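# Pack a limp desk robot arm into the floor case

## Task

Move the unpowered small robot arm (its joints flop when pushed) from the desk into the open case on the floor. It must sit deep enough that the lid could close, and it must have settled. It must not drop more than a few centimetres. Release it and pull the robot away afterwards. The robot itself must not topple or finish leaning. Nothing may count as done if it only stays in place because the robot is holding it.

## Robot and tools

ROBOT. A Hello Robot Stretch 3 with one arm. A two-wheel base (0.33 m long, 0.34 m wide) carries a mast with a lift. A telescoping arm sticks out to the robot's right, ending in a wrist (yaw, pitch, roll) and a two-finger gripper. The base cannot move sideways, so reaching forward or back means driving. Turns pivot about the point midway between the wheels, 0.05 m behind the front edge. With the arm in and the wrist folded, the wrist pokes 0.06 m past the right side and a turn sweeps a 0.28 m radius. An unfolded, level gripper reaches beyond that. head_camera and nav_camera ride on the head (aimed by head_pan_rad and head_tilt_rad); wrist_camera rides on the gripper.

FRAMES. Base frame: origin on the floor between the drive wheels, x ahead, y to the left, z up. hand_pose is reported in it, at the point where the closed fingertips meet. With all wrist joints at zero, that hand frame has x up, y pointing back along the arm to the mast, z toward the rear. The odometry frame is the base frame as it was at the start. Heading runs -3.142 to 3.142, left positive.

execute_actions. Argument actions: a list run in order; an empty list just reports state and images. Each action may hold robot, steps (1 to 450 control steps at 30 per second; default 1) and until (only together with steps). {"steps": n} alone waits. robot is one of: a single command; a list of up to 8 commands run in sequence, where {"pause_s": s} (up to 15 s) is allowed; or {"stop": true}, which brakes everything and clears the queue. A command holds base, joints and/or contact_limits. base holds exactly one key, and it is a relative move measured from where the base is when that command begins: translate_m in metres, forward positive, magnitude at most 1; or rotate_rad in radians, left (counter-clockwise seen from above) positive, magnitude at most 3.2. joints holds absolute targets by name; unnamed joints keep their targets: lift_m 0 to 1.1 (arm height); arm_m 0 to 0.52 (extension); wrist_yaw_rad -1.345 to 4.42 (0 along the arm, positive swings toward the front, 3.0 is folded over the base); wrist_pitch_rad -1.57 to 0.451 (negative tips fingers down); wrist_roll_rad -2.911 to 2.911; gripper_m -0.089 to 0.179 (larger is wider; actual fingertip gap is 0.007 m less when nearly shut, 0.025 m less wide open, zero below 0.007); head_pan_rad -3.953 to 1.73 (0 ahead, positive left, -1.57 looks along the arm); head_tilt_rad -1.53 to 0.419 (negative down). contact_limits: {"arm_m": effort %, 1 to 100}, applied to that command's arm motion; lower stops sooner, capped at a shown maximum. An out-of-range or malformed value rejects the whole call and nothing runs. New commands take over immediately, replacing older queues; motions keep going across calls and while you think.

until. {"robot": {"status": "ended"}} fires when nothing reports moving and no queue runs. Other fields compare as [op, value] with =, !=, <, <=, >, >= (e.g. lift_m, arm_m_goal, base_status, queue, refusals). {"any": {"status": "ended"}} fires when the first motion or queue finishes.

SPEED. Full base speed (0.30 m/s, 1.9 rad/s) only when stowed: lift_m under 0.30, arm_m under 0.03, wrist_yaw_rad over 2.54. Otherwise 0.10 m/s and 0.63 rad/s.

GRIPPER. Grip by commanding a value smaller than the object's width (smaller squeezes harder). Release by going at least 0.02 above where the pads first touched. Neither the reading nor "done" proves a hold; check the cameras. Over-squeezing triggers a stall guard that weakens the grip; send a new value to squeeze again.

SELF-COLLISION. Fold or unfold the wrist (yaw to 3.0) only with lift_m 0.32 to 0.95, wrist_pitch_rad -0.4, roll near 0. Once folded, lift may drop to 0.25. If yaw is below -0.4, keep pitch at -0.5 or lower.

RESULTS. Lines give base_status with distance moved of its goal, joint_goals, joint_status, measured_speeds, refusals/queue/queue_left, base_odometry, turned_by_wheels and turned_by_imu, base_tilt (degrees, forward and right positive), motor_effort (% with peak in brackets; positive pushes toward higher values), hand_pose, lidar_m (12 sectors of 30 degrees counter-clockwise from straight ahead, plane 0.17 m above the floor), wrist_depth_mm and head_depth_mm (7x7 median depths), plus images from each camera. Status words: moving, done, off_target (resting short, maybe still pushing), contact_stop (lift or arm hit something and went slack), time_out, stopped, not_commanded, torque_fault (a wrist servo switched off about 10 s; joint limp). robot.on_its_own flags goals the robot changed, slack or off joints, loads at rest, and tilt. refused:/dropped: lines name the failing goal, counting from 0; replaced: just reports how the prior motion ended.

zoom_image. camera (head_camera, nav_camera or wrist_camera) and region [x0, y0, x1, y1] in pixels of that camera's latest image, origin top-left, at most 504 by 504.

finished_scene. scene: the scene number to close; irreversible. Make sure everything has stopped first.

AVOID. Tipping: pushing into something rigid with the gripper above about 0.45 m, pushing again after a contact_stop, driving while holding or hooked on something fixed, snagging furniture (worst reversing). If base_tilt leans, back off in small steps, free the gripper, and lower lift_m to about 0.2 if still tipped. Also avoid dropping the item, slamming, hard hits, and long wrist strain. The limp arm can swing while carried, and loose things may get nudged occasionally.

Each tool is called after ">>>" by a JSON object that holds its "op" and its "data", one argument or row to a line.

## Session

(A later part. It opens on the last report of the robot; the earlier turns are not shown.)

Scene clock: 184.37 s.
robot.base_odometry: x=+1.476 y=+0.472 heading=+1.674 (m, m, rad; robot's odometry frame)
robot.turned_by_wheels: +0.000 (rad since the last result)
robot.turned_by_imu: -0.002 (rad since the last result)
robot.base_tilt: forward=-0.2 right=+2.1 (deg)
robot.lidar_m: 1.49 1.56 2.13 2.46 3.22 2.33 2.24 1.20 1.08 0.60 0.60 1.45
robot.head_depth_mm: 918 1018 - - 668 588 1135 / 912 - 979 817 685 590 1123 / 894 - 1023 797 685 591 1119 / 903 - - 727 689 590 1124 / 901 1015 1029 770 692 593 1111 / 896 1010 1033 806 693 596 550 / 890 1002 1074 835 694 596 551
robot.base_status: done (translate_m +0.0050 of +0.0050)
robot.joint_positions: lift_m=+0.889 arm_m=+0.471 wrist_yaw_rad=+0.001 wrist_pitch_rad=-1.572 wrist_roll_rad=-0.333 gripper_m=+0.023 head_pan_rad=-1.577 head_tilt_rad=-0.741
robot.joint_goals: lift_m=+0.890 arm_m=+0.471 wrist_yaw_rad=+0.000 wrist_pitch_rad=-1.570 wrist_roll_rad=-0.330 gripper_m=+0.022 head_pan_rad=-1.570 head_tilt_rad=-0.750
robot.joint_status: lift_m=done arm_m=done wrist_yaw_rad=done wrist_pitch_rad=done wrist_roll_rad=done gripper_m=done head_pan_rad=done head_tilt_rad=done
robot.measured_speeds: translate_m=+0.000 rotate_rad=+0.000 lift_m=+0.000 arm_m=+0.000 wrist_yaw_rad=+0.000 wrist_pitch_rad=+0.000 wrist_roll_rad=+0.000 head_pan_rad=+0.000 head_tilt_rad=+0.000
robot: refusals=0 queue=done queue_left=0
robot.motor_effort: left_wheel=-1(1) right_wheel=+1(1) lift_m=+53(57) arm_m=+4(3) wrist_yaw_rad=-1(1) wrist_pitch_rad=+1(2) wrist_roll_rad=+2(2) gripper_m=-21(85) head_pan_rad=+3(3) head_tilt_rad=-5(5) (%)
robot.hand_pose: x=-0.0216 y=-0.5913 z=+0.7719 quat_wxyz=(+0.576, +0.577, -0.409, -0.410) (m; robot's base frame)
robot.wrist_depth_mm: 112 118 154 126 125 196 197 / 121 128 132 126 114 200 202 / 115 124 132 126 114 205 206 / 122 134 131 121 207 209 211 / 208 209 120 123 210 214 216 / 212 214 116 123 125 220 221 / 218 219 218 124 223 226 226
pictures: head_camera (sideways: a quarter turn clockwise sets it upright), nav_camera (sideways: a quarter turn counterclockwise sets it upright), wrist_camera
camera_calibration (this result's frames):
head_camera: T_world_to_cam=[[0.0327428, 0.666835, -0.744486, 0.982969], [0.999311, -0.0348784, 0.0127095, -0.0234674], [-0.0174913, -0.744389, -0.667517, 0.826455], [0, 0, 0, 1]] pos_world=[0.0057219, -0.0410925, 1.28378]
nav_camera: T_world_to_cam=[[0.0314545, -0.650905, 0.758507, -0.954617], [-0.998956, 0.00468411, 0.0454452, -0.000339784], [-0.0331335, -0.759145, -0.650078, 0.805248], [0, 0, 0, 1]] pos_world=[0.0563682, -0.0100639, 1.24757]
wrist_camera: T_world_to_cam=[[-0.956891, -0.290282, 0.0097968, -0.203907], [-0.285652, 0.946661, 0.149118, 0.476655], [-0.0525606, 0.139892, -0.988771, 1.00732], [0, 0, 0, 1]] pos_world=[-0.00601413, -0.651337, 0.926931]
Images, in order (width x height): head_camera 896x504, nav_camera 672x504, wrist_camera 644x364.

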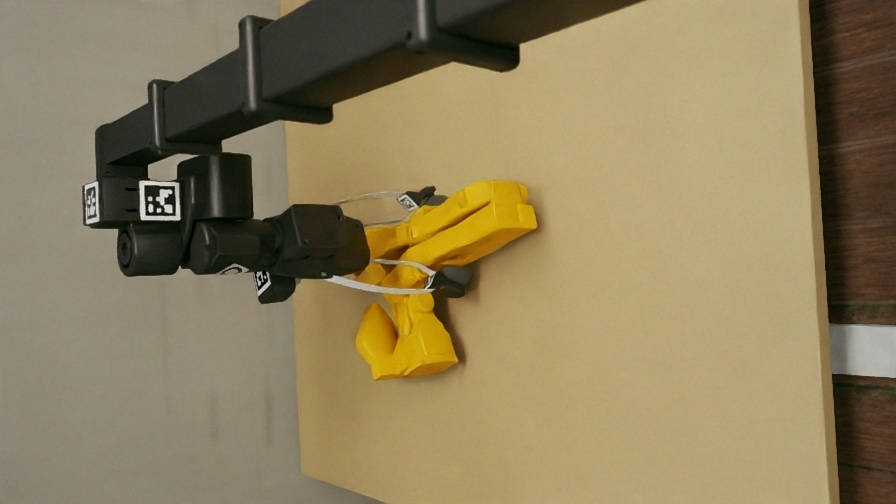

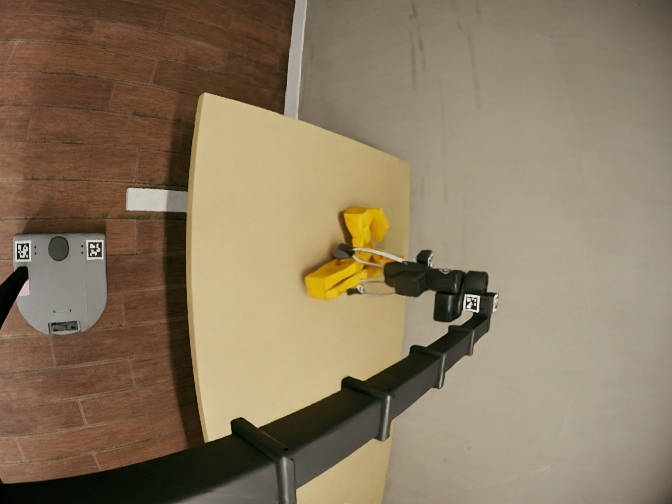

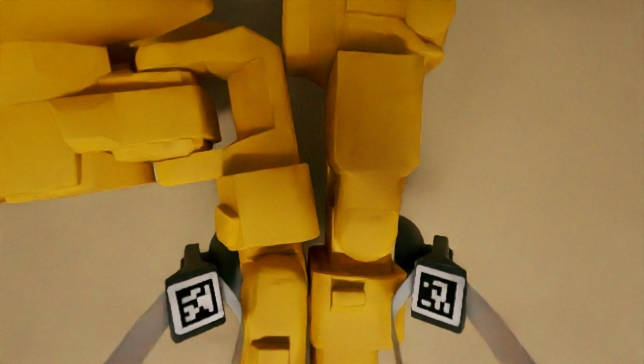

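>>> {"op": "execute_actions", "data": {
  "actions": [
    {"robot":[{"joints":{"gripper_m":0.014}},{"joints":{"lift_m":0.905}},{"pause_s":1.5}],"steps":400,"until":{"robot":{"status":"ended"}}}
  ]
}}

Scene clock: 189.83 s.
robot.base_odometry: x=+1.476 y=+0.472 heading=+1.674 (m, m, rad; robot's odometry frame)
robot.turned_by_wheels: +0.000 (rad since the last result)
robot.turned_by_imu: -0.001 (rad since the last result)
robot.base_tilt: forward=-0.1 right=+2.0 (deg)
robot.lidar_m: 1.49 1.56 2.12 2.47 3.20 2.33 2.24 1.20 1.08 0.60 0.60 1.46
robot.head_depth_mm: 919 1019 - - 675 588 1136 / 904 - 985 817 685 589 1121 / 882 - 1018 788 686 591 1115 / 888 - 819 726 689 592 1121 / 895 1018 1028 772 690 593 1110 / 895 1003 1034 806 694 596 551 / 892 1003 1072 837 695 596 552
robot.base_status: done (translate_m +0.0050 of +0.0050)
robot.joint_positions: lift_m=+0.904 arm_m=+0.471 wrist_yaw_rad=+0.001 wrist_pitch_rad=-1.572 wrist_roll_rad=-0.333 gripper_m=+0.021 head_pan_rad=-1.577 head_tilt_rad=-0.741
robot.joint_goals: lift_m=+0.905 arm_m=+0.471 wrist_yaw_rad=+0.000 wrist_pitch_rad=-1.570 wrist_roll_rad=-0.330 gripper_m=+0.020 head_pan_rad=-1.570 head_tilt_rad=-0.750
robot.joint_status: lift_m=done arm_m=done wrist_yaw_rad=done wrist_pitch_rad=done wrist_roll_rad=done gripper_m=done head_pan_rad=done head_tilt_rad=done
robot.measured_speeds: translate_m=+0.000 rotate_rad=+0.000 lift_m=+0.000 arm_m=+0.000 wrist_yaw_rad=+0.000 wrist_pitch_rad=+0.000 wrist_roll_rad=+0.000 head_pan_rad=+0.000 head_tilt_rad=+0.000
robot: refusals=0 queue=done queue_left=0
robot.on_its_own: gripper_m is held at +0.020, not at your +0.014, by its stall guard, which is not easing now
robot.motor_effort: left_wheel=-1(1) right_wheel=-1(1) lift_m=+53(55) arm_m=+4(4) wrist_yaw_rad=-1(1) wrist_pitch_rad=+1(1) wrist_roll_rad=+1(2) gripper_m=-21(62) head_pan_rad=+3(3) head_tilt_rad=-5(4) (%)
robot.hand_pose: x=-0.0216 y=-0.5913 z=+0.7869 quat_wxyz=(+0.576, +0.577, -0.409, -0.410) (m; robot's base frame)
robot.wrist_depth_mm: 114 121 205 135 133 209 211 / 132 141 143 135 139 215 217 / 129 133 141 134 217 219 221 / 130 142 139 126 223 225 226 / 223 225 128 126 226 231 232 / 227 230 119 124 125 235 238 / 235 235 234 124 240 241 245
pictures: head_camera (sideways: a quarter turn clockwise sets it upright), nav_camera (sideways: a quarter turn counterclockwise sets it upright), wrist_camera
camera_calibration (this result's frames):
head_camera: T_world_to_cam=[[0.0327429, 0.666835, -0.744486, 0.982969], [0.999311, -0.0348786, 0.0127095, -0.0234674], [-0.0174915, -0.744389, -0.667517, 0.826455], [0, 0, 0, 1]] pos_world=[0.00572189, -0.0410925, 1.28378]
nav_camera: T_world_to_cam=[[0.0314543, -0.650905, 0.758507, -0.954617], [-0.998956, 0.00468435, 0.0454452, -0.000339784], [-0.0331336, -0.759145, -0.650078, 0.805248], [0, 0, 0, 1]] pos_world=[0.0563682, -0.0100639, 1.24757]
wrist_camera: T_world_to_cam=[[-0.956891, -0.290279, 0.00984296, -0.204101], [-0.285651, 0.946685, 0.148967, 0.474593], [-0.0525603, 0.139734, -0.988793, 1.02207], [0, 0, 0, 1]] pos_world=[-0.00601417, -0.651354, 0.941926]
Images, in order (width x height): head_camera 896x504, nav_camera 672x504, wrist_camera 644x364.

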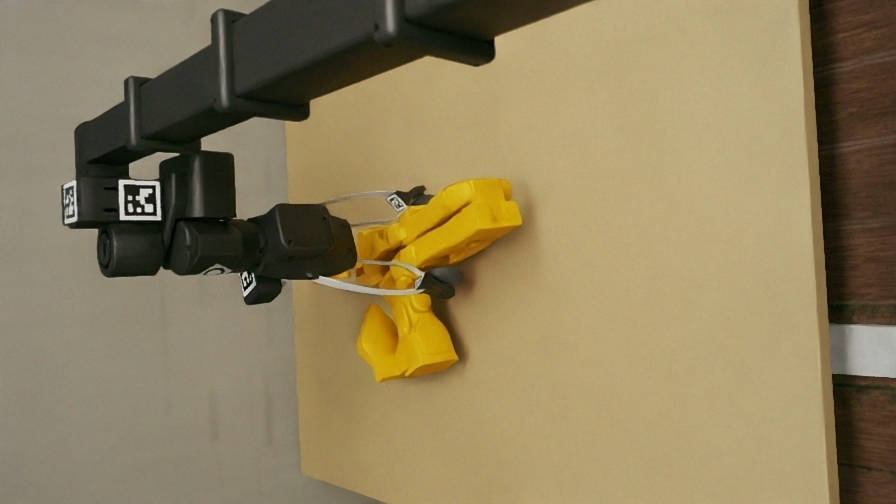

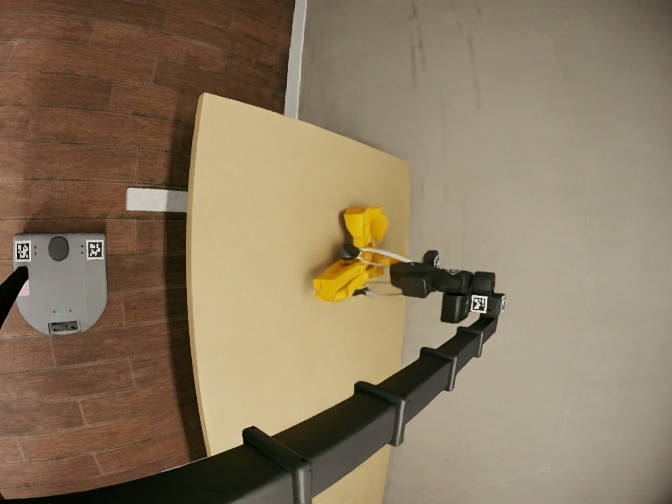

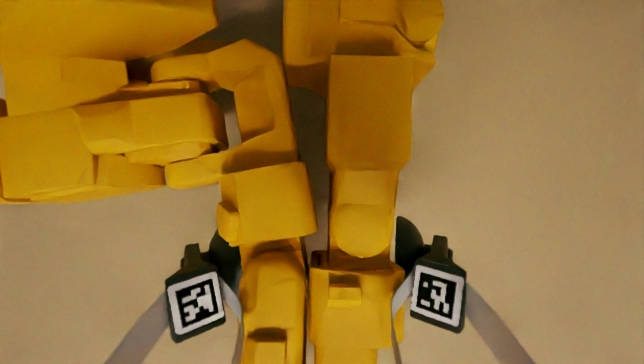

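>>> {"op": "execute_actions", "data": {
  "actions": [
    {"robot":[{"joints":{"lift_m":0.856}},{"joints":{"gripper_m":0.14}},{"joints":{"lift_m":0.96,"arm_m":0.49,"wrist_roll_rad":-0.65}}],"steps":400,"until":{"robot":{"status":"ended"}}}
  ]
}}

Scene clock: 213.00 s.
robot.base_odometry: x=+1.476 y=+0.472 heading=+1.674 (m, m, rad; robot's odometry frame)
robot.turned_by_wheels: +0.000 (rad since the last result)
robot.turned_by_imu: -0.002 (rad since the last result)
robot.base_tilt: forward=-0.1 right=+2.0 (deg)
robot.lidar_m: 1.49 1.56 2.12 2.47 3.21 2.34 2.24 1.20 1.08 0.60 0.60 1.46
robot.head_depth_mm: 902 - 1013 815 682 588 1136 / - 1052 1014 817 685 590 1117 / - 1045 1024 823 686 590 1116 / 889 - 993 762 676 591 1119 / 900 1000 1028 782 691 594 1116 / 891 1010 1035 808 692 595 550 / 893 1002 1074 832 694 597 551
robot.base_status: done (translate_m +0.0050 of +0.0050)
robot.joint_positions: lift_m=+0.960 arm_m=+0.490 wrist_yaw_rad=+0.000 wrist_pitch_rad=-1.564 wrist_roll_rad=-0.646 gripper_m=+0.140 head_pan_rad=-1.577 head_tilt_rad=-0.741
robot.joint_goals: lift_m=+0.960 arm_m=+0.490 wrist_yaw_rad=+0.000 wrist_pitch_rad=-1.570 wrist_roll_rad=-0.650 gripper_m=+0.140 head_pan_rad=-1.570 head_tilt_rad=-0.750
robot.joint_status: lift_m=done arm_m=done wrist_yaw_rad=done wrist_pitch_rad=done wrist_roll_rad=done gripper_m=done head_pan_rad=done head_tilt_rad=done
robot.measured_speeds: translate_m=+0.000 rotate_rad=+0.000 lift_m=+0.000 arm_m=+0.000 wrist_yaw_rad=+0.000 wrist_pitch_rad=+0.000 wrist_roll_rad=+0.000 head_pan_rad=+0.000 head_tilt_rad=+0.000
robot: refusals=0 queue=done queue_left=0
robot.motor_effort: left_wheel=-2(8) right_wheel=+1(7) lift_m=+47(53) arm_m=+4(0) wrist_yaw_rad=+0(1) wrist_pitch_rad=-3(3) wrist_roll_rad=-2(0) gripper_m=+0(85) head_pan_rad=+3(3) head_tilt_rad=-5(5) (%)
robot.hand_pose: x=-0.0215 y=-0.6125 z=+0.8419 quat_wxyz=(+0.635, +0.631, -0.316, -0.315) (m; robot's base frame)
robot.wrist_depth_mm: 254 254 160 261 232 266 268 / 260 185 194 216 188 271 275 / 267 193 204 219 226 277 280 / 272 274 276 217 280 282 287 / 278 280 281 226 288 291 293 / 284 - 286 236 295 - 302 / 290 295 232 300 303 308 307
pictures: head_camera (sideways: a quarter turn clockwise sets it upright), nav_camera (sideways: a quarter turn counterclockwise sets it upright), wrist_camera
camera_calibration (this result's frames):
head_camera: T_world_to_cam=[[0.0327429, 0.666835, -0.744486, 0.982969], [0.999311, -0.0348786, 0.0127095, -0.0234674], [-0.0174915, -0.744389, -0.667517, 0.826455], [0, 0, 0, 1]] pos_world=[0.00572189, -0.0410925, 1.28378]
nav_camera: T_world_to_cam=[[0.0314543, -0.650905, 0.758507, -0.954617], [-0.998956, 0.00468436, 0.0454452, -0.000339784], [-0.0331337, -0.759145, -0.650078, 0.805248], [0, 0, 0, 1]] pos_world=[0.0563682, -0.0100639, 1.24757]
wrist_camera: T_world_to_cam=[[-0.821959, -0.569376, 0.013957, -0.382211], [-0.562015, 0.814818, 0.142166, 0.405455], [-0.0923184, 0.109011, -0.989744, 1.06057], [0, 0, 0, 1]] pos_world=[0.0116201, -0.663608, 0.997386]
Images, in order (width x height): head_camera 896x504, nav_camera 672x504, wrist_camera 644x364.

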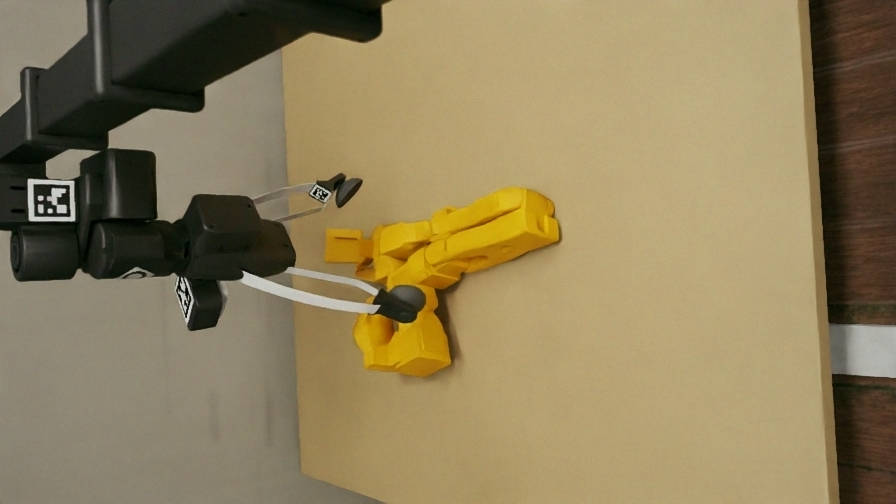

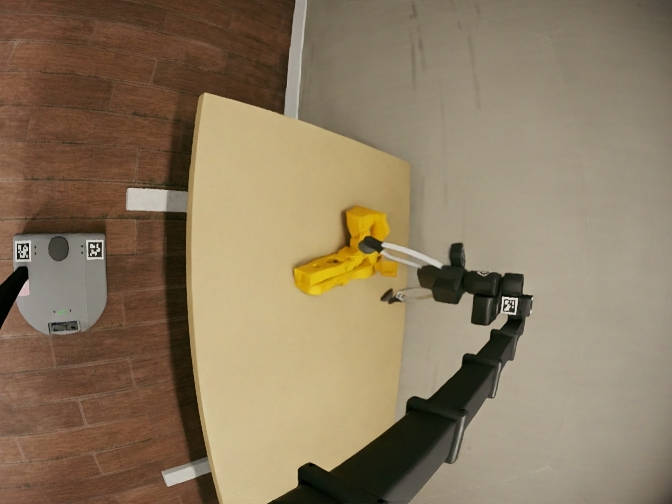

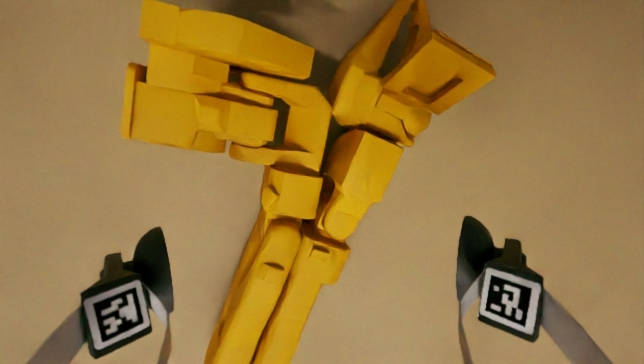

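>>> {"op": "execute_actions", "data": {
  "actions": [
    {"robot":[{"base":{"translate_m":0.007},"joints":{"arm_m":0.51,"gripper_m":0.125}},{"joints":{"lift_m":0.856}},{"joints":{"gripper_m":0.03}}],"steps":400,"until":{"robot":{"status":"ended"}}}
  ]
}}

Scene clock: 226.70 s.
robot.base_odometry: x=+1.476 y=+0.479 heading=+1.674 (m, m, rad; robot's odometry frame)
robot.turned_by_wheels: +0.000 (rad since the last result)
robot.turned_by_imu: -0.002 (rad since the last result)
robot.base_tilt: forward=-0.1 right=+2.0 (deg)
robot.lidar_m: 1.49 1.56 2.12 2.47 3.21 2.34 2.25 1.20 1.08 0.60 0.60 1.46
robot.head_depth_mm: 919 1037 1047 - - 578 1138 / 911 1004 - 808 686 589 1120 / 912 - 1019 802 681 591 1115 / 907 989 - 766 687 592 1122 / 901 1014 1029 778 693 594 1098 / 896 1011 1032 830 694 596 550 / 890 1002 1081 834 692 596 554
robot.base_status: done (translate_m +0.0070 of +0.0070)
robot.joint_positions: lift_m=+0.856 arm_m=+0.510 wrist_yaw_rad=-0.005 wrist_pitch_rad=-1.574 wrist_roll_rad=-0.638 gripper_m=+0.031 head_pan_rad=-1.577 head_tilt_rad=-0.741
robot.joint_goals: lift_m=+0.856 arm_m=+0.510 wrist_yaw_rad=+0.000 wrist_pitch_rad=-1.570 wrist_roll_rad=-0.650 gripper_m=+0.030 head_pan_rad=-1.570 head_tilt_rad=-0.750
robot.joint_status: lift_m=done arm_m=done wrist_yaw_rad=done wrist_pitch_rad=done wrist_roll_rad=done gripper_m=done head_pan_rad=done head_tilt_rad=done
robot.measured_speeds: translate_m=+0.000 rotate_rad=+0.000 lift_m=+0.000 arm_m=+0.000 wrist_yaw_rad=+0.000 wrist_pitch_rad=+0.000 wrist_roll_rad=+0.000 head_pan_rad=+0.000 head_tilt_rad=+0.000
robot: refusals=0 queue=done queue_left=0
robot.motor_effort: left_wheel=-4(5) right_wheel=+2(4) lift_m=+28(49) arm_m=+4(5) wrist_yaw_rad=+6(6) wrist_pitch_rad=+1(3) wrist_roll_rad=-5(5) gripper_m=-28(100) head_pan_rad=+3(3) head_tilt_rad=-5(5) (%)
robot.hand_pose: x=-0.0214 y=-0.6299 z=+0.7389 quat_wxyz=(+0.630, +0.632, -0.319, -0.321) (m; robot's base frame)
robot.wrist_depth_mm: - 66 79 164 124 131 64 / 94 102 91 166 118 83 81 / 94 103 114 119 118 99 95 / 94 104 119 123 122 178 180 / 177 176 122 123 113 182 184 / 179 180 114 119 118 187 189 / 184 188 120 129 191 192 193
pictures: head_camera (sideways: a quarter turn clockwise sets it upright), nav_camera (sideways: a quarter turn counterclockwise sets it upright), wrist_camera
camera_calibration (this result's frames):
head_camera: T_world_to_cam=[[0.032743, 0.666835, -0.744486, 0.982969], [0.999311, -0.0348788, 0.0127095, -0.0234674], [-0.0174916, -0.744389, -0.667517, 0.826455], [0, 0, 0, 1]] pos_world=[0.00572189, -0.0410925, 1.28378]
nav_camera: T_world_to_cam=[[0.0314542, -0.650905, 0.758507, -0.954617], [-0.998956, 0.00468448, 0.0454452, -0.000339784], [-0.0331337, -0.759145, -0.650078, 0.805248], [0, 0, 0, 1]] pos_world=[0.0563682, -0.0100639, 1.24757]
wrist_camera: T_world_to_cam=[[-0.82938, -0.558626, 0.00809891, -0.379618], [-0.551261, 0.820629, 0.150594, 0.43198], [-0.0907722, 0.120435, -0.988562, 0.966839], [0, 0, 0, 1]] pos_world=[0.0110485, -0.683001, 0.893802]
Images, in order (width x height): head_camera 896x504, nav_camera 672x504, wrist_camera 644x364.

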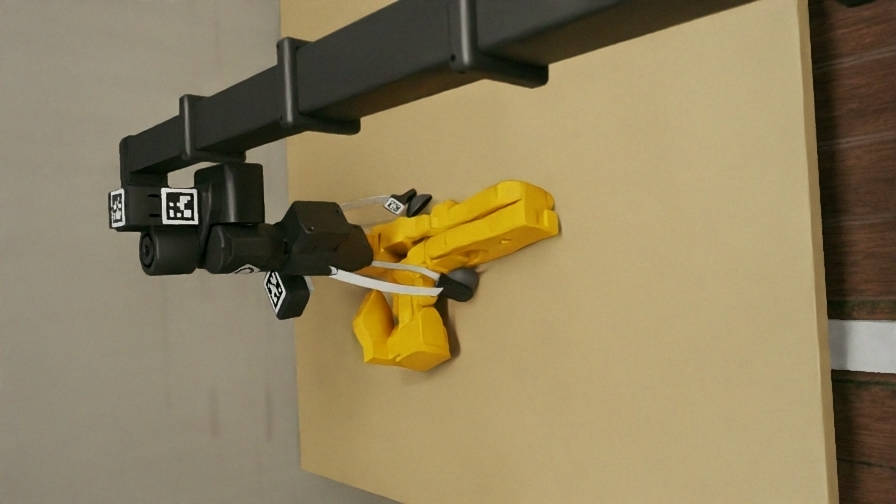

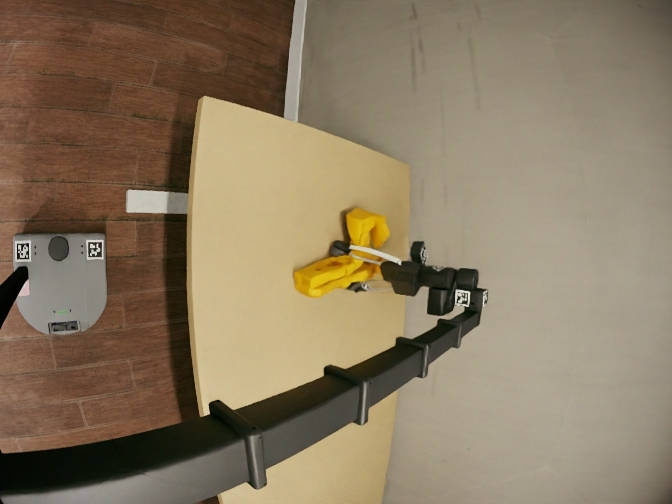

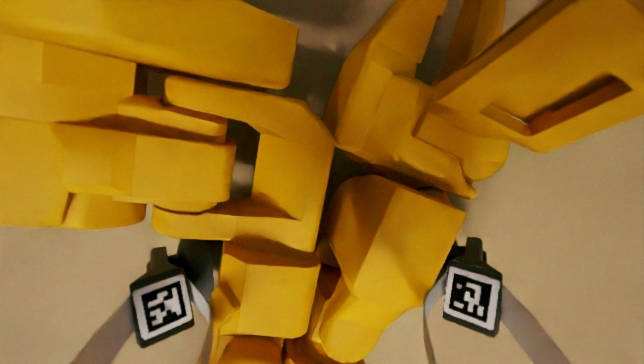

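Effort is already strong (-28). Test lift.

>>> {"op": "execute_actions", "data": {
  "actions": [
    {"robot":[{"joints":{"lift_m":0.89}},{"pause_s":1.5}],"steps":400,"until":{"robot":{"status":"ended"}}}
  ]
}}

Scene clock: 232.03 s.
robot.base_odometry: x=+1.476 y=+0.479 heading=+1.674 (m, m, rad; robot's odometry frame)
robot.turned_by_wheels: +0.000 (rad since the last result)
robot.turned_by_imu: -0.001 (rad since the last result)
robot.base_tilt: forward=-0.1 right=+2.1 (deg)
robot.lidar_m: 1.49 1.56 2.12 2.48 3.20 2.34 2.25 1.20 1.08 0.60 0.60 1.46
robot.head_depth_mm: 918 1021 - - 670 588 1133 / 911 - 982 818 685 589 1115 / 889 1077 1020 724 688 590 1122 / 895 - 834 764 688 592 1120 / 900 1016 1032 770 689 593 1093 / 894 1009 1032 805 691 595 550 / 891 1004 1074 832 694 596 551
robot.base_status: done (translate_m +0.0070 of +0.0070)
robot.joint_positions: lift_m=+0.889 arm_m=+0.510 wrist_yaw_rad=+0.001 wrist_pitch_rad=-1.564 wrist_roll_rad=-0.652 gripper_m=+0.044 head_pan_rad=-1.577 head_tilt_rad=-0.741
robot.joint_goals: lift_m=+0.890 arm_m=+0.510 wrist_yaw_rad=+0.000 wrist_pitch_rad=-1.570 wrist_roll_rad=-0.650 gripper_m=+0.043 head_pan_rad=-1.570 head_tilt_rad=-0.750
robot.joint_status: lift_m=done arm_m=done wrist_yaw_rad=done wrist_pitch_rad=done wrist_roll_rad=done gripper_m=done head_pan_rad=done head_tilt_rad=done
robot.measured_speeds: translate_m=+0.000 rotate_rad=+0.000 lift_m=+0.000 arm_m=+0.000 wrist_yaw_rad=+0.000 wrist_pitch_rad=+0.000 wrist_roll_rad=+0.000 head_pan_rad=+0.000 head_tilt_rad=+0.000
robot: refusals=0 queue=done queue_left=0
robot.on_its_own: gripper_m is held at +0.043, not at your +0.030, by its stall guard, which is not easing now
robot.motor_effort: left_wheel=-2(7) right_wheel=+1(6) lift_m=+53(57) arm_m=+4(3) wrist_yaw_rad=+0(6) wrist_pitch_rad=-3(6) wrist_roll_rad=+1(5) gripper_m=-12(28) head_pan_rad=+2(3) head_tilt_rad=-5(5) (%)
robot.hand_pose: x=-0.0216 y=-0.6323 z=+0.7718 quat_wxyz=(+0.636, +0.632, -0.314, -0.313) (m; robot's base frame)
robot.wrist_depth_mm: 90 99 190 132 101 195 199 / 98 104 134 131 127 201 202 / 123 133 136 132 130 205 207 / 124 129 141 136 123 210 212 / 207 208 141 133 126 216 217 / 212 212 134 137 137 220 222 / 216 217 219 141 222 226 229
pictures: head_camera (sideways: a quarter turn clockwise sets it upright), nav_camera (sideways: a quarter turn counterclockwise sets it upright), wrist_camera
camera_calibration (this result's frames):
head_camera: T_world_to_cam=[[0.0327432, 0.666877, -0.744448, 0.982919], [0.999311, -0.0348794, 0.0127079, -0.0234652], [-0.0174913, -0.744351, -0.66756, 0.82651], [0, 0, 0, 1]] pos_world=[0.0057219, -0.0410914, 1.28378]
nav_camera: T_world_to_cam=[[0.0314541, -0.650948, 0.75847, -0.954568], [-0.998956, 0.00468176, 0.0454452, -0.000339688], [-0.0331334, -0.759108, -0.650121, 0.805304], [0, 0, 0, 1]] pos_world=[0.0563682, -0.0100608, 1.24757]
wrist_camera: T_world_to_cam=[[-0.818189, -0.574793, 0.0134309, -0.395455], [-0.567367, 0.810959, 0.142973, 0.428371], [-0.0930718, 0.109359, -0.989635, 0.993385], [0, 0, 0, 1]] pos_world=[0.0119426, -0.683331, 0.927155]
Images, in order (width x height): head_camera 896x504, nav_camera 672x504, wrist_camera 644x364.

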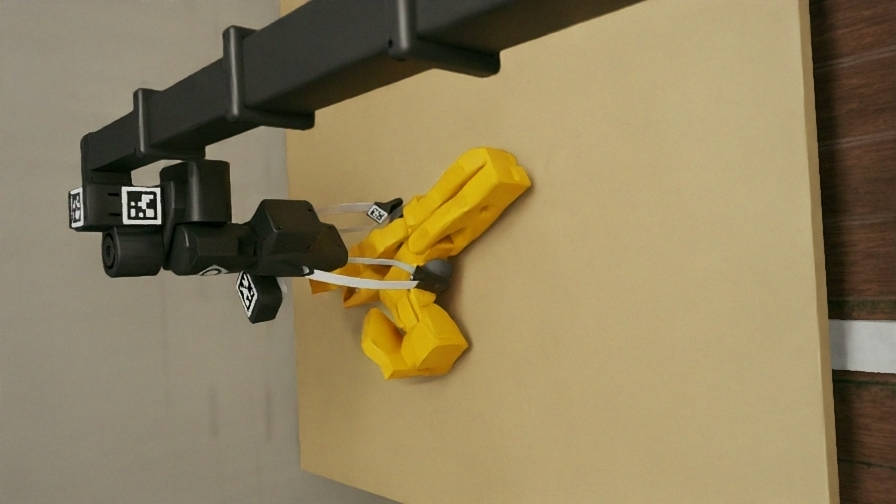

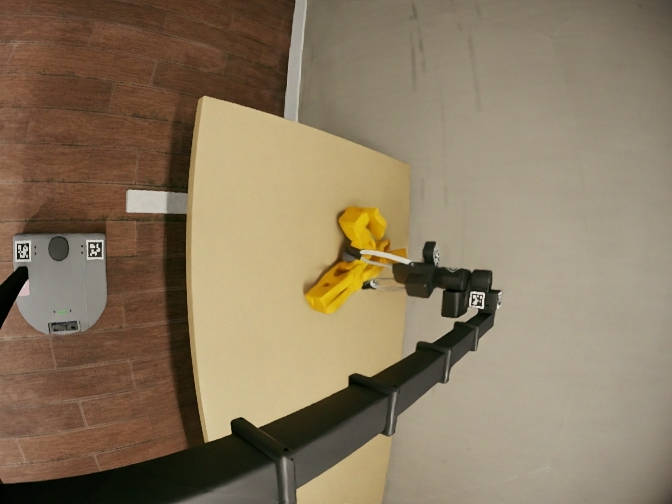

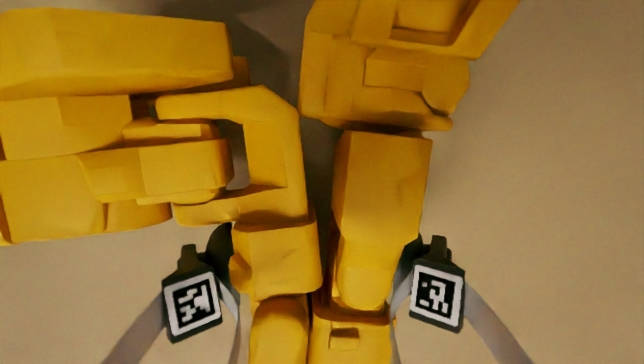

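>>> {"op": "execute_actions", "data": {
  "actions": [
    {"robot":[{"joints":{"lift_m":0.862}},{"joints":{"gripper_m":0.10}},{"joints":{"lift_m":0.854}},{"joints":{"gripper_m":0.035}},{"joints":{"gripper_m":0.022}},{"pause_s":1},{"joints":{"lift_m":0.89}},{"pause_s":1.5}],"steps":400,"until":{"robot":{"status":"ended"}}}
  ]
}}

Scene clock: 236.13 s.
robot.base_odometry: x=+1.476 y=+0.479 heading=+1.674 (m, m, rad; robot's odometry frame)
robot.turned_by_wheels: +0.000 (rad since the last result)
robot.turned_by_imu: -0.001 (rad since the last result)
robot.base_tilt: forward=-0.1 right=+2.1 (deg)
robot.lidar_m: 1.49 1.56 2.11 2.46 3.22 2.35 2.25 1.21 1.08 0.60 0.60 1.46
robot.head_depth_mm: 917 1038 1050 - 661 577 1131 / 913 1000 - 821 686 588 1121 / 894 - 1025 777 688 590 1120 / 903 - - 767 689 593 1121 / 899 1013 1026 773 693 594 1092 / 893 1006 1035 809 694 594 551 / 890 1001 1076 833 694 595 551
robot.base_status: done (translate_m +0.0070 of +0.0070)
robot.joint_positions: lift_m=+0.863 arm_m=+0.510 wrist_yaw_rad=+0.001 wrist_pitch_rad=-1.565 wrist_roll_rad=-0.652 gripper_m=+0.044 head_pan_rad=-1.577 head_tilt_rad=-0.741
robot.joint_goals: lift_m=+0.863 arm_m=+0.510 wrist_yaw_rad=+0.000 wrist_pitch_rad=-1.570 wrist_roll_rad=-0.650 gripper_m=+0.043 head_pan_rad=-1.570 head_tilt_rad=-0.750
robot.joint_status: lift_m=contact_stop arm_m=done wrist_yaw_rad=done wrist_pitch_rad=done wrist_roll_rad=done gripper_m=done head_pan_rad=done head_tilt_rad=done
robot.measured_speeds: translate_m=+0.000 rotate_rad=+0.001 lift_m=+0.001 arm_m=+0.000 wrist_yaw_rad=+0.000 wrist_pitch_rad=-0.024 wrist_roll_rad=+0.000 head_pan_rad=+0.000 head_tilt_rad=+0.000
robot: refusals=0 queue=dropped queue_left=0
robot.on_its_own: gripper_m is held at +0.043, not at your +0.030, by its stall guard, which is not easing now; lift_m is slack since a contact_stop, until your next command for it
robot.motor_effort: left_wheel=-5(6) right_wheel=+3(6) lift_m=+33(53) arm_m=+3(3) wrist_yaw_rad=+0(0) wrist_pitch_rad=-2(4) wrist_roll_rad=+1(1) gripper_m=-14(13) head_pan_rad=+3(2) head_tilt_rad=-4(5) (%)
robot.hand_pose: x=-0.0216 y=-0.6322 z=+0.7458 quat_wxyz=(+0.636, +0.632, -0.314, -0.313) (m; robot's base frame)
robot.wrist_depth_mm: - 78 94 125 98 98 175 / 103 111 119 124 122 176 179 / 103 111 125 125 125 182 182 / 101 110 127 126 118 185 188 / 109 183 125 126 121 190 191 / 186 186 120 128 131 194 196 / 190 191 192 132 197 199 201
pictures: head_camera (sideways: a quarter turn clockwise sets it upright), nav_camera (sideways: a quarter turn counterclockwise sets it upright), wrist_camera
dropped: robot: command 0 of its queue: lift_m: contact_stop
camera_calibration (this result's frames):
head_camera: T_world_to_cam=[[0.0327424, 0.666877, -0.744448, 0.982919], [0.999311, -0.0348782, 0.0127079, -0.0234652], [-0.0174904, -0.744351, -0.66756, 0.82651], [0, 0, 0, 1]] pos_world=[0.00572195, -0.0410914, 1.28378]
nav_camera: T_world_to_cam=[[0.0314548, -0.650948, 0.75847, -0.954568], [-0.998956, 0.00468056, 0.0454452, -0.000339688], [-0.0331325, -0.759108, -0.650121, 0.805304], [0, 0, 0, 1]] pos_world=[0.0563682, -0.0100608, 1.24757]
wrist_camera: T_world_to_cam=[[-0.818204, -0.574779, 0.0131142, -0.39481], [-0.567345, 0.810894, 0.14342, 0.431639], [-0.0930693, 0.109907, -0.989575, 0.967963], [0, 0, 0, 1]] pos_world=[0.0119411, -0.683327, 0.901144]
Images, in order (width x height): head_camera 896x504, nav_camera 672x504, wrist_camera 644x364.

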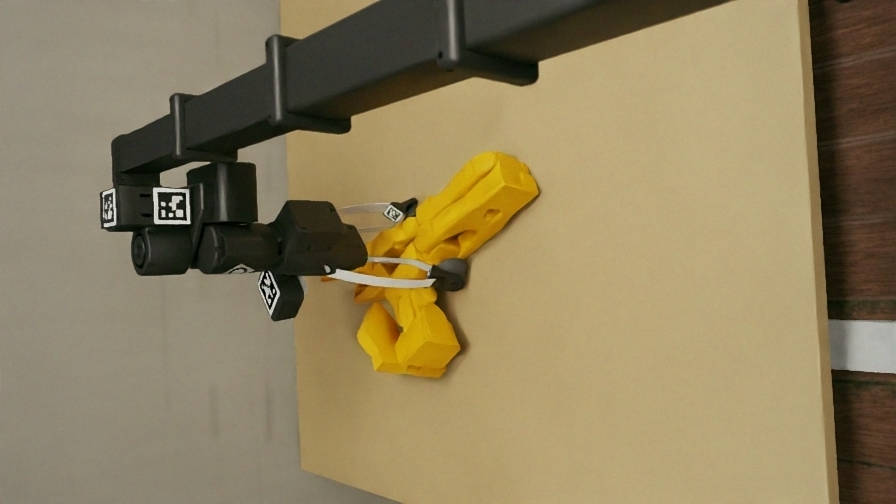

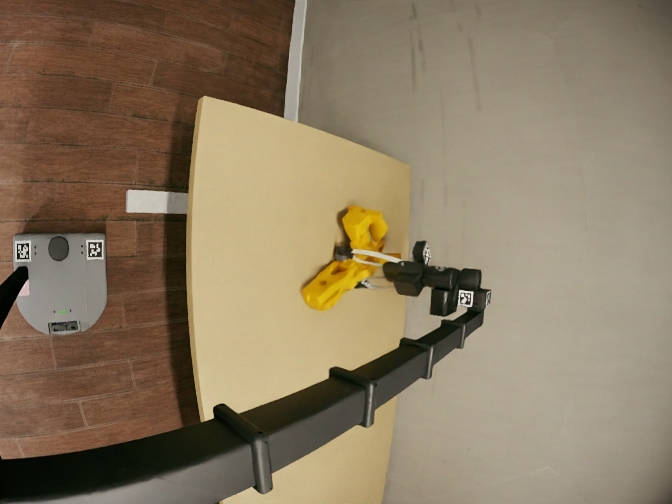

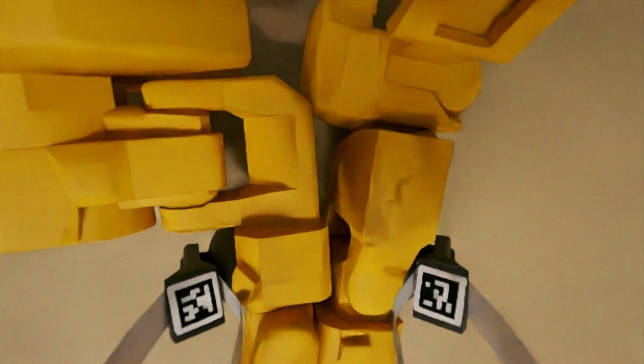

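>>> {"op": "execute_actions", "data": {
  "actions": [
    {"robot":[{"joints":{"gripper_m":0.11}},{"joints":{"lift_m":0.855}},{"joints":{"gripper_m":0.035}},{"joints":{"gripper_m":0.022}},{"pause_s":1.5}],"steps":400,"until":{"robot":{"status":"ended"}}}
  ]
}}

Scene clock: 244.93 s.
robot.base_odometry: x=+1.476 y=+0.479 heading=+1.674 (m, m, rad; robot's odometry frame)
robot.turned_by_wheels: +0.000 (rad since the last result)
robot.turned_by_imu: -0.002 (rad since the last result)
robot.base_tilt: forward=-0.1 right=+2.0 (deg)
robot.lidar_m: 1.48 1.55 2.12 2.47 3.22 2.35 2.24 1.20 1.08 0.60 0.60 1.46
robot.head_depth_mm: 916 1040 1051 - - 582 1134 / 912 1015 - 808 686 589 1115 / 911 - 1025 797 687 591 1118 / 905 993 - 769 688 593 1127 / 901 1016 1032 773 691 593 1093 / 898 1008 1033 809 693 595 551 / 892 1001 1078 833 695 597 551
robot.base_status: done (translate_m +0.0070 of +0.0070)
robot.joint_positions: lift_m=+0.855 arm_m=+0.510 wrist_yaw_rad=-0.001 wrist_pitch_rad=-1.576 wrist_roll_rad=-0.650 gripper_m=+0.029 head_pan_rad=-1.577 head_tilt_rad=-0.741
robot.joint_goals: lift_m=+0.855 arm_m=+0.510 wrist_yaw_rad=+0.000 wrist_pitch_rad=-1.570 wrist_roll_rad=-0.650 gripper_m=+0.028 head_pan_rad=-1.570 head_tilt_rad=-0.750
robot.joint_status: lift_m=done arm_m=done wrist_yaw_rad=done wrist_pitch_rad=done wrist_roll_rad=done gripper_m=done head_pan_rad=done head_tilt_rad=done
robot.measured_speeds: translate_m=+0.000 rotate_rad=+0.000 lift_m=+0.000 arm_m=+0.000 wrist_yaw_rad=+0.000 wrist_pitch_rad=+0.000 wrist_roll_rad=+0.000 head_pan_rad=+0.000 head_tilt_rad=+0.000
robot: refusals=0 queue=done queue_left=0
robot.on_its_own: gripper_m is held at +0.028, not at your +0.022, by its stall guard, which is not easing now
robot.motor_effort: left_wheel=+1(4) right_wheel=-2(3) lift_m=+24(39) arm_m=+3(2) wrist_yaw_rad=+2(1) wrist_pitch_rad=+3(3) wrist_roll_rad=+0(1) gripper_m=-22(95) head_pan_rad=+3(3) head_tilt_rad=-5(5) (%)
robot.hand_pose: x=-0.0215 y=-0.6293 z=+0.7381 quat_wxyz=(+0.631, +0.635, -0.313, -0.316) (m; robot's base frame)
robot.wrist_depth_mm: - 75 89 115 99 92 167 / 100 109 112 117 114 169 171 / 100 106 122 119 112 174 175 / 95 105 120 119 111 178 179 / 106 177 118 118 114 182 182 / 180 181 113 119 124 186 189 / 184 186 185 125 189 192 193
pictures: head_camera (sideways: a quarter turn clockwise sets it upright), nav_camera (sideways: a quarter turn counterclockwise sets it upright), wrist_camera
camera_calibration (this result's frames):
head_camera: T_world_to_cam=[[0.0327433, 0.666877, -0.744448, 0.982919], [0.999311, -0.0348796, 0.0127079, -0.0234652], [-0.0174915, -0.744351, -0.66756, 0.82651], [0, 0, 0, 1]] pos_world=[0.00572189, -0.0410914, 1.28378]
nav_camera: T_world_to_cam=[[0.0314539, -0.650948, 0.75847, -0.954568], [-0.998956, 0.00468199, 0.0454452, -0.000339687], [-0.0331336, -0.759107, -0.650122, 0.805304], [0, 0, 0, 1]] pos_world=[0.0563682, -0.0100608, 1.24757]
wrist_camera: T_world_to_cam=[[-0.820157, -0.572101, 0.00664003, -0.386596], [-0.564583, 0.81115, 0.152582, 0.423875], [-0.0926781, 0.121392, -0.988269, 0.966289], [0, 0, 0, 1]] pos_world=[0.0117971, -0.682298, 0.892845]
Images, in order (width x height): head_camera 896x504, nav_camera 672x504, wrist_camera 644x364.

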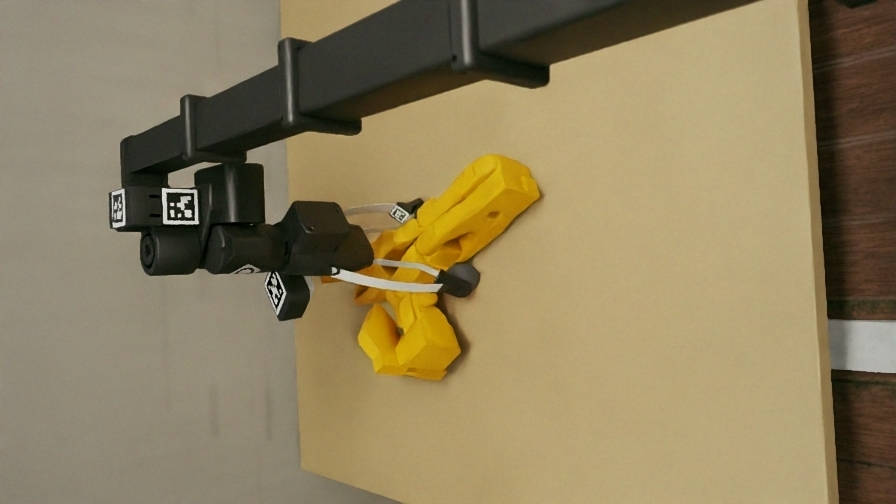

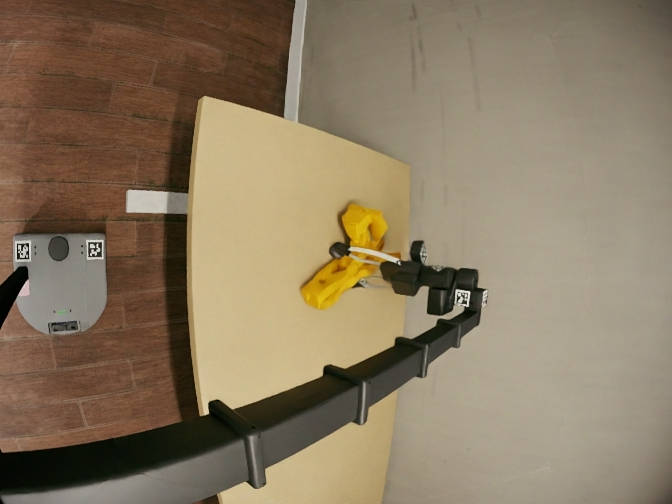

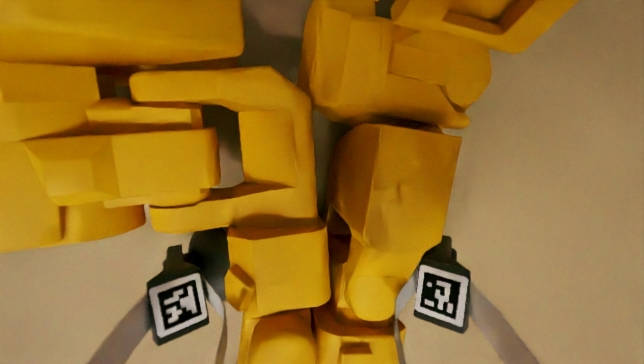

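>>> {"op": "execute_actions", "data": {
  "actions": [
    {"robot":[{"joints":{"lift_m":0.89}},{"pause_s":1.5}],"steps":400,"until":{"robot":{"status":"ended"}}}
  ]
}}

Scene clock: 250.23 s.
robot.base_odometry: x=+1.476 y=+0.479 heading=+1.674 (m, m, rad; robot's odometry frame)
robot.turned_by_wheels: +0.000 (rad since the last result)
robot.turned_by_imu: -0.002 (rad since the last result)
robot.base_tilt: forward=-0.1 right=+2.0 (deg)
robot.lidar_m: 1.48 1.55 2.12 2.47 3.22 2.34 2.25 1.20 1.08 0.60 0.60 1.46
robot.head_depth_mm: 920 1020 - - 668 589 1132 / 910 - 988 817 686 591 1117 / 884 1077 1020 757 689 590 1123 / 889 - 836 759 688 593 1123 / 900 1013 1023 781 691 593 1095 / 893 1008 1031 806 693 594 550 / 890 1002 1077 833 694 597 552
robot.base_status: done (translate_m +0.0070 of +0.0070)
robot.joint_positions: lift_m=+0.889 arm_m=+0.510 wrist_yaw_rad=+0.000 wrist_pitch_rad=-1.568 wrist_roll_rad=-0.651 gripper_m=+0.029 head_pan_rad=-1.577 head_tilt_rad=-0.741
robot.joint_goals: lift_m=+0.890 arm_m=+0.510 wrist_yaw_rad=+0.000 wrist_pitch_rad=-1.570 wrist_roll_rad=-0.650 gripper_m=+0.028 head_pan_rad=-1.570 head_tilt_rad=-0.750
robot.joint_status: lift_m=done arm_m=done wrist_yaw_rad=done wrist_pitch_rad=done wrist_roll_rad=done gripper_m=done head_pan_rad=done head_tilt_rad=done
robot.measured_speeds: translate_m=+0.000 rotate_rad=+0.000 lift_m=+0.000 arm_m=+0.000 wrist_yaw_rad=+0.000 wrist_pitch_rad=+0.000 wrist_roll_rad=+0.000 head_pan_rad=+0.000 head_tilt_rad=+0.000
robot: refusals=0 queue=done queue_left=0
robot.on_its_own: gripper_m is held at +0.028, not at your +0.022, by its stall guard, which is not easing now
robot.motor_effort: left_wheel=-2(3) right_wheel=+1(2) lift_m=+53(57) arm_m=+2(2) wrist_yaw_rad=+0(2) wrist_pitch_rad=-1(3) wrist_roll_rad=+1(1) gripper_m=-17(22) head_pan_rad=+3(2) head_tilt_rad=-5(5) (%)
robot.hand_pose: x=-0.0215 y=-0.6315 z=+0.7718 quat_wxyz=(+0.635, +0.633, -0.314, -0.314) (m; robot's base frame)
robot.wrist_depth_mm: 104 102 112 142 112 195 197 / 115 126 133 133 130 201 202 / 113 120 137 132 118 205 207 / 114 125 132 128 117 210 212 / 206 208 120 121 119 215 216 / 212 213 118 123 123 220 223 / 215 218 117 121 223 226 228
pictures: head_camera (sideways: a quarter turn clockwise sets it upright), nav_camera (sideways: a quarter turn counterclockwise sets it upright), wrist_camera
camera_calibration (this result's frames):
head_camera: T_world_to_cam=[[0.0327431, 0.666877, -0.744448, 0.982919], [0.999311, -0.0348793, 0.0127079, -0.0234652], [-0.0174912, -0.744351, -0.66756, 0.82651], [0, 0, 0, 1]] pos_world=[0.0057219, -0.0410914, 1.28378]
nav_camera: T_world_to_cam=[[0.0314541, -0.650948, 0.75847, -0.954568], [-0.998956, 0.00468164, 0.0454452, -0.000339688], [-0.0331333, -0.759108, -0.650121, 0.805304], [0, 0, 0, 1]] pos_world=[0.0563682, -0.0100608, 1.24757]
wrist_camera: T_world_to_cam=[[-0.819004, -0.57367, 0.0116495, -0.392947], [-0.566215, 0.811316, 0.145487, 0.426081], [-0.0929131, 0.112559, -0.989292, 0.995114], [0, 0, 0, 1]] pos_world=[0.0118869, -0.683116, 0.927046]
Images, in order (width x height): head_camera 896x504, nav_camera 672x504, wrist_camera 644x364.

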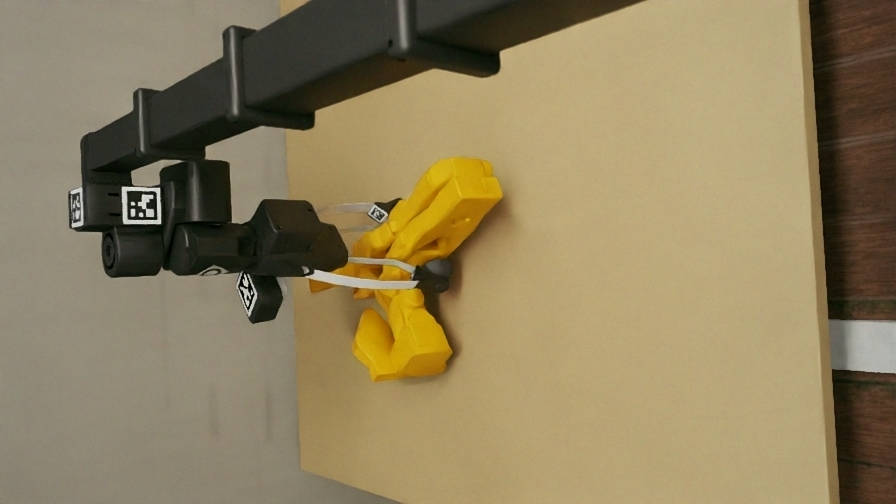

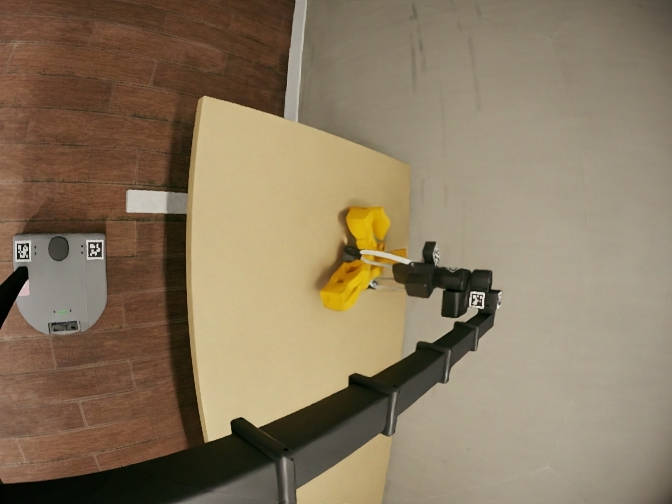

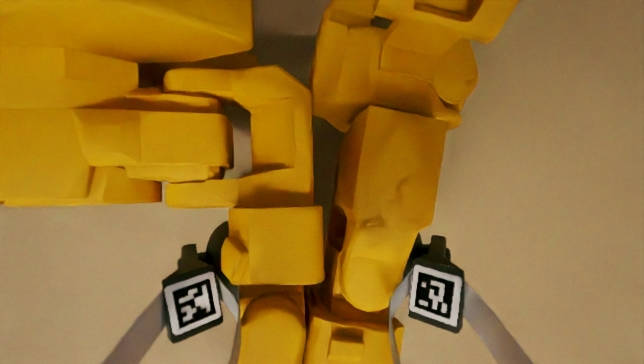

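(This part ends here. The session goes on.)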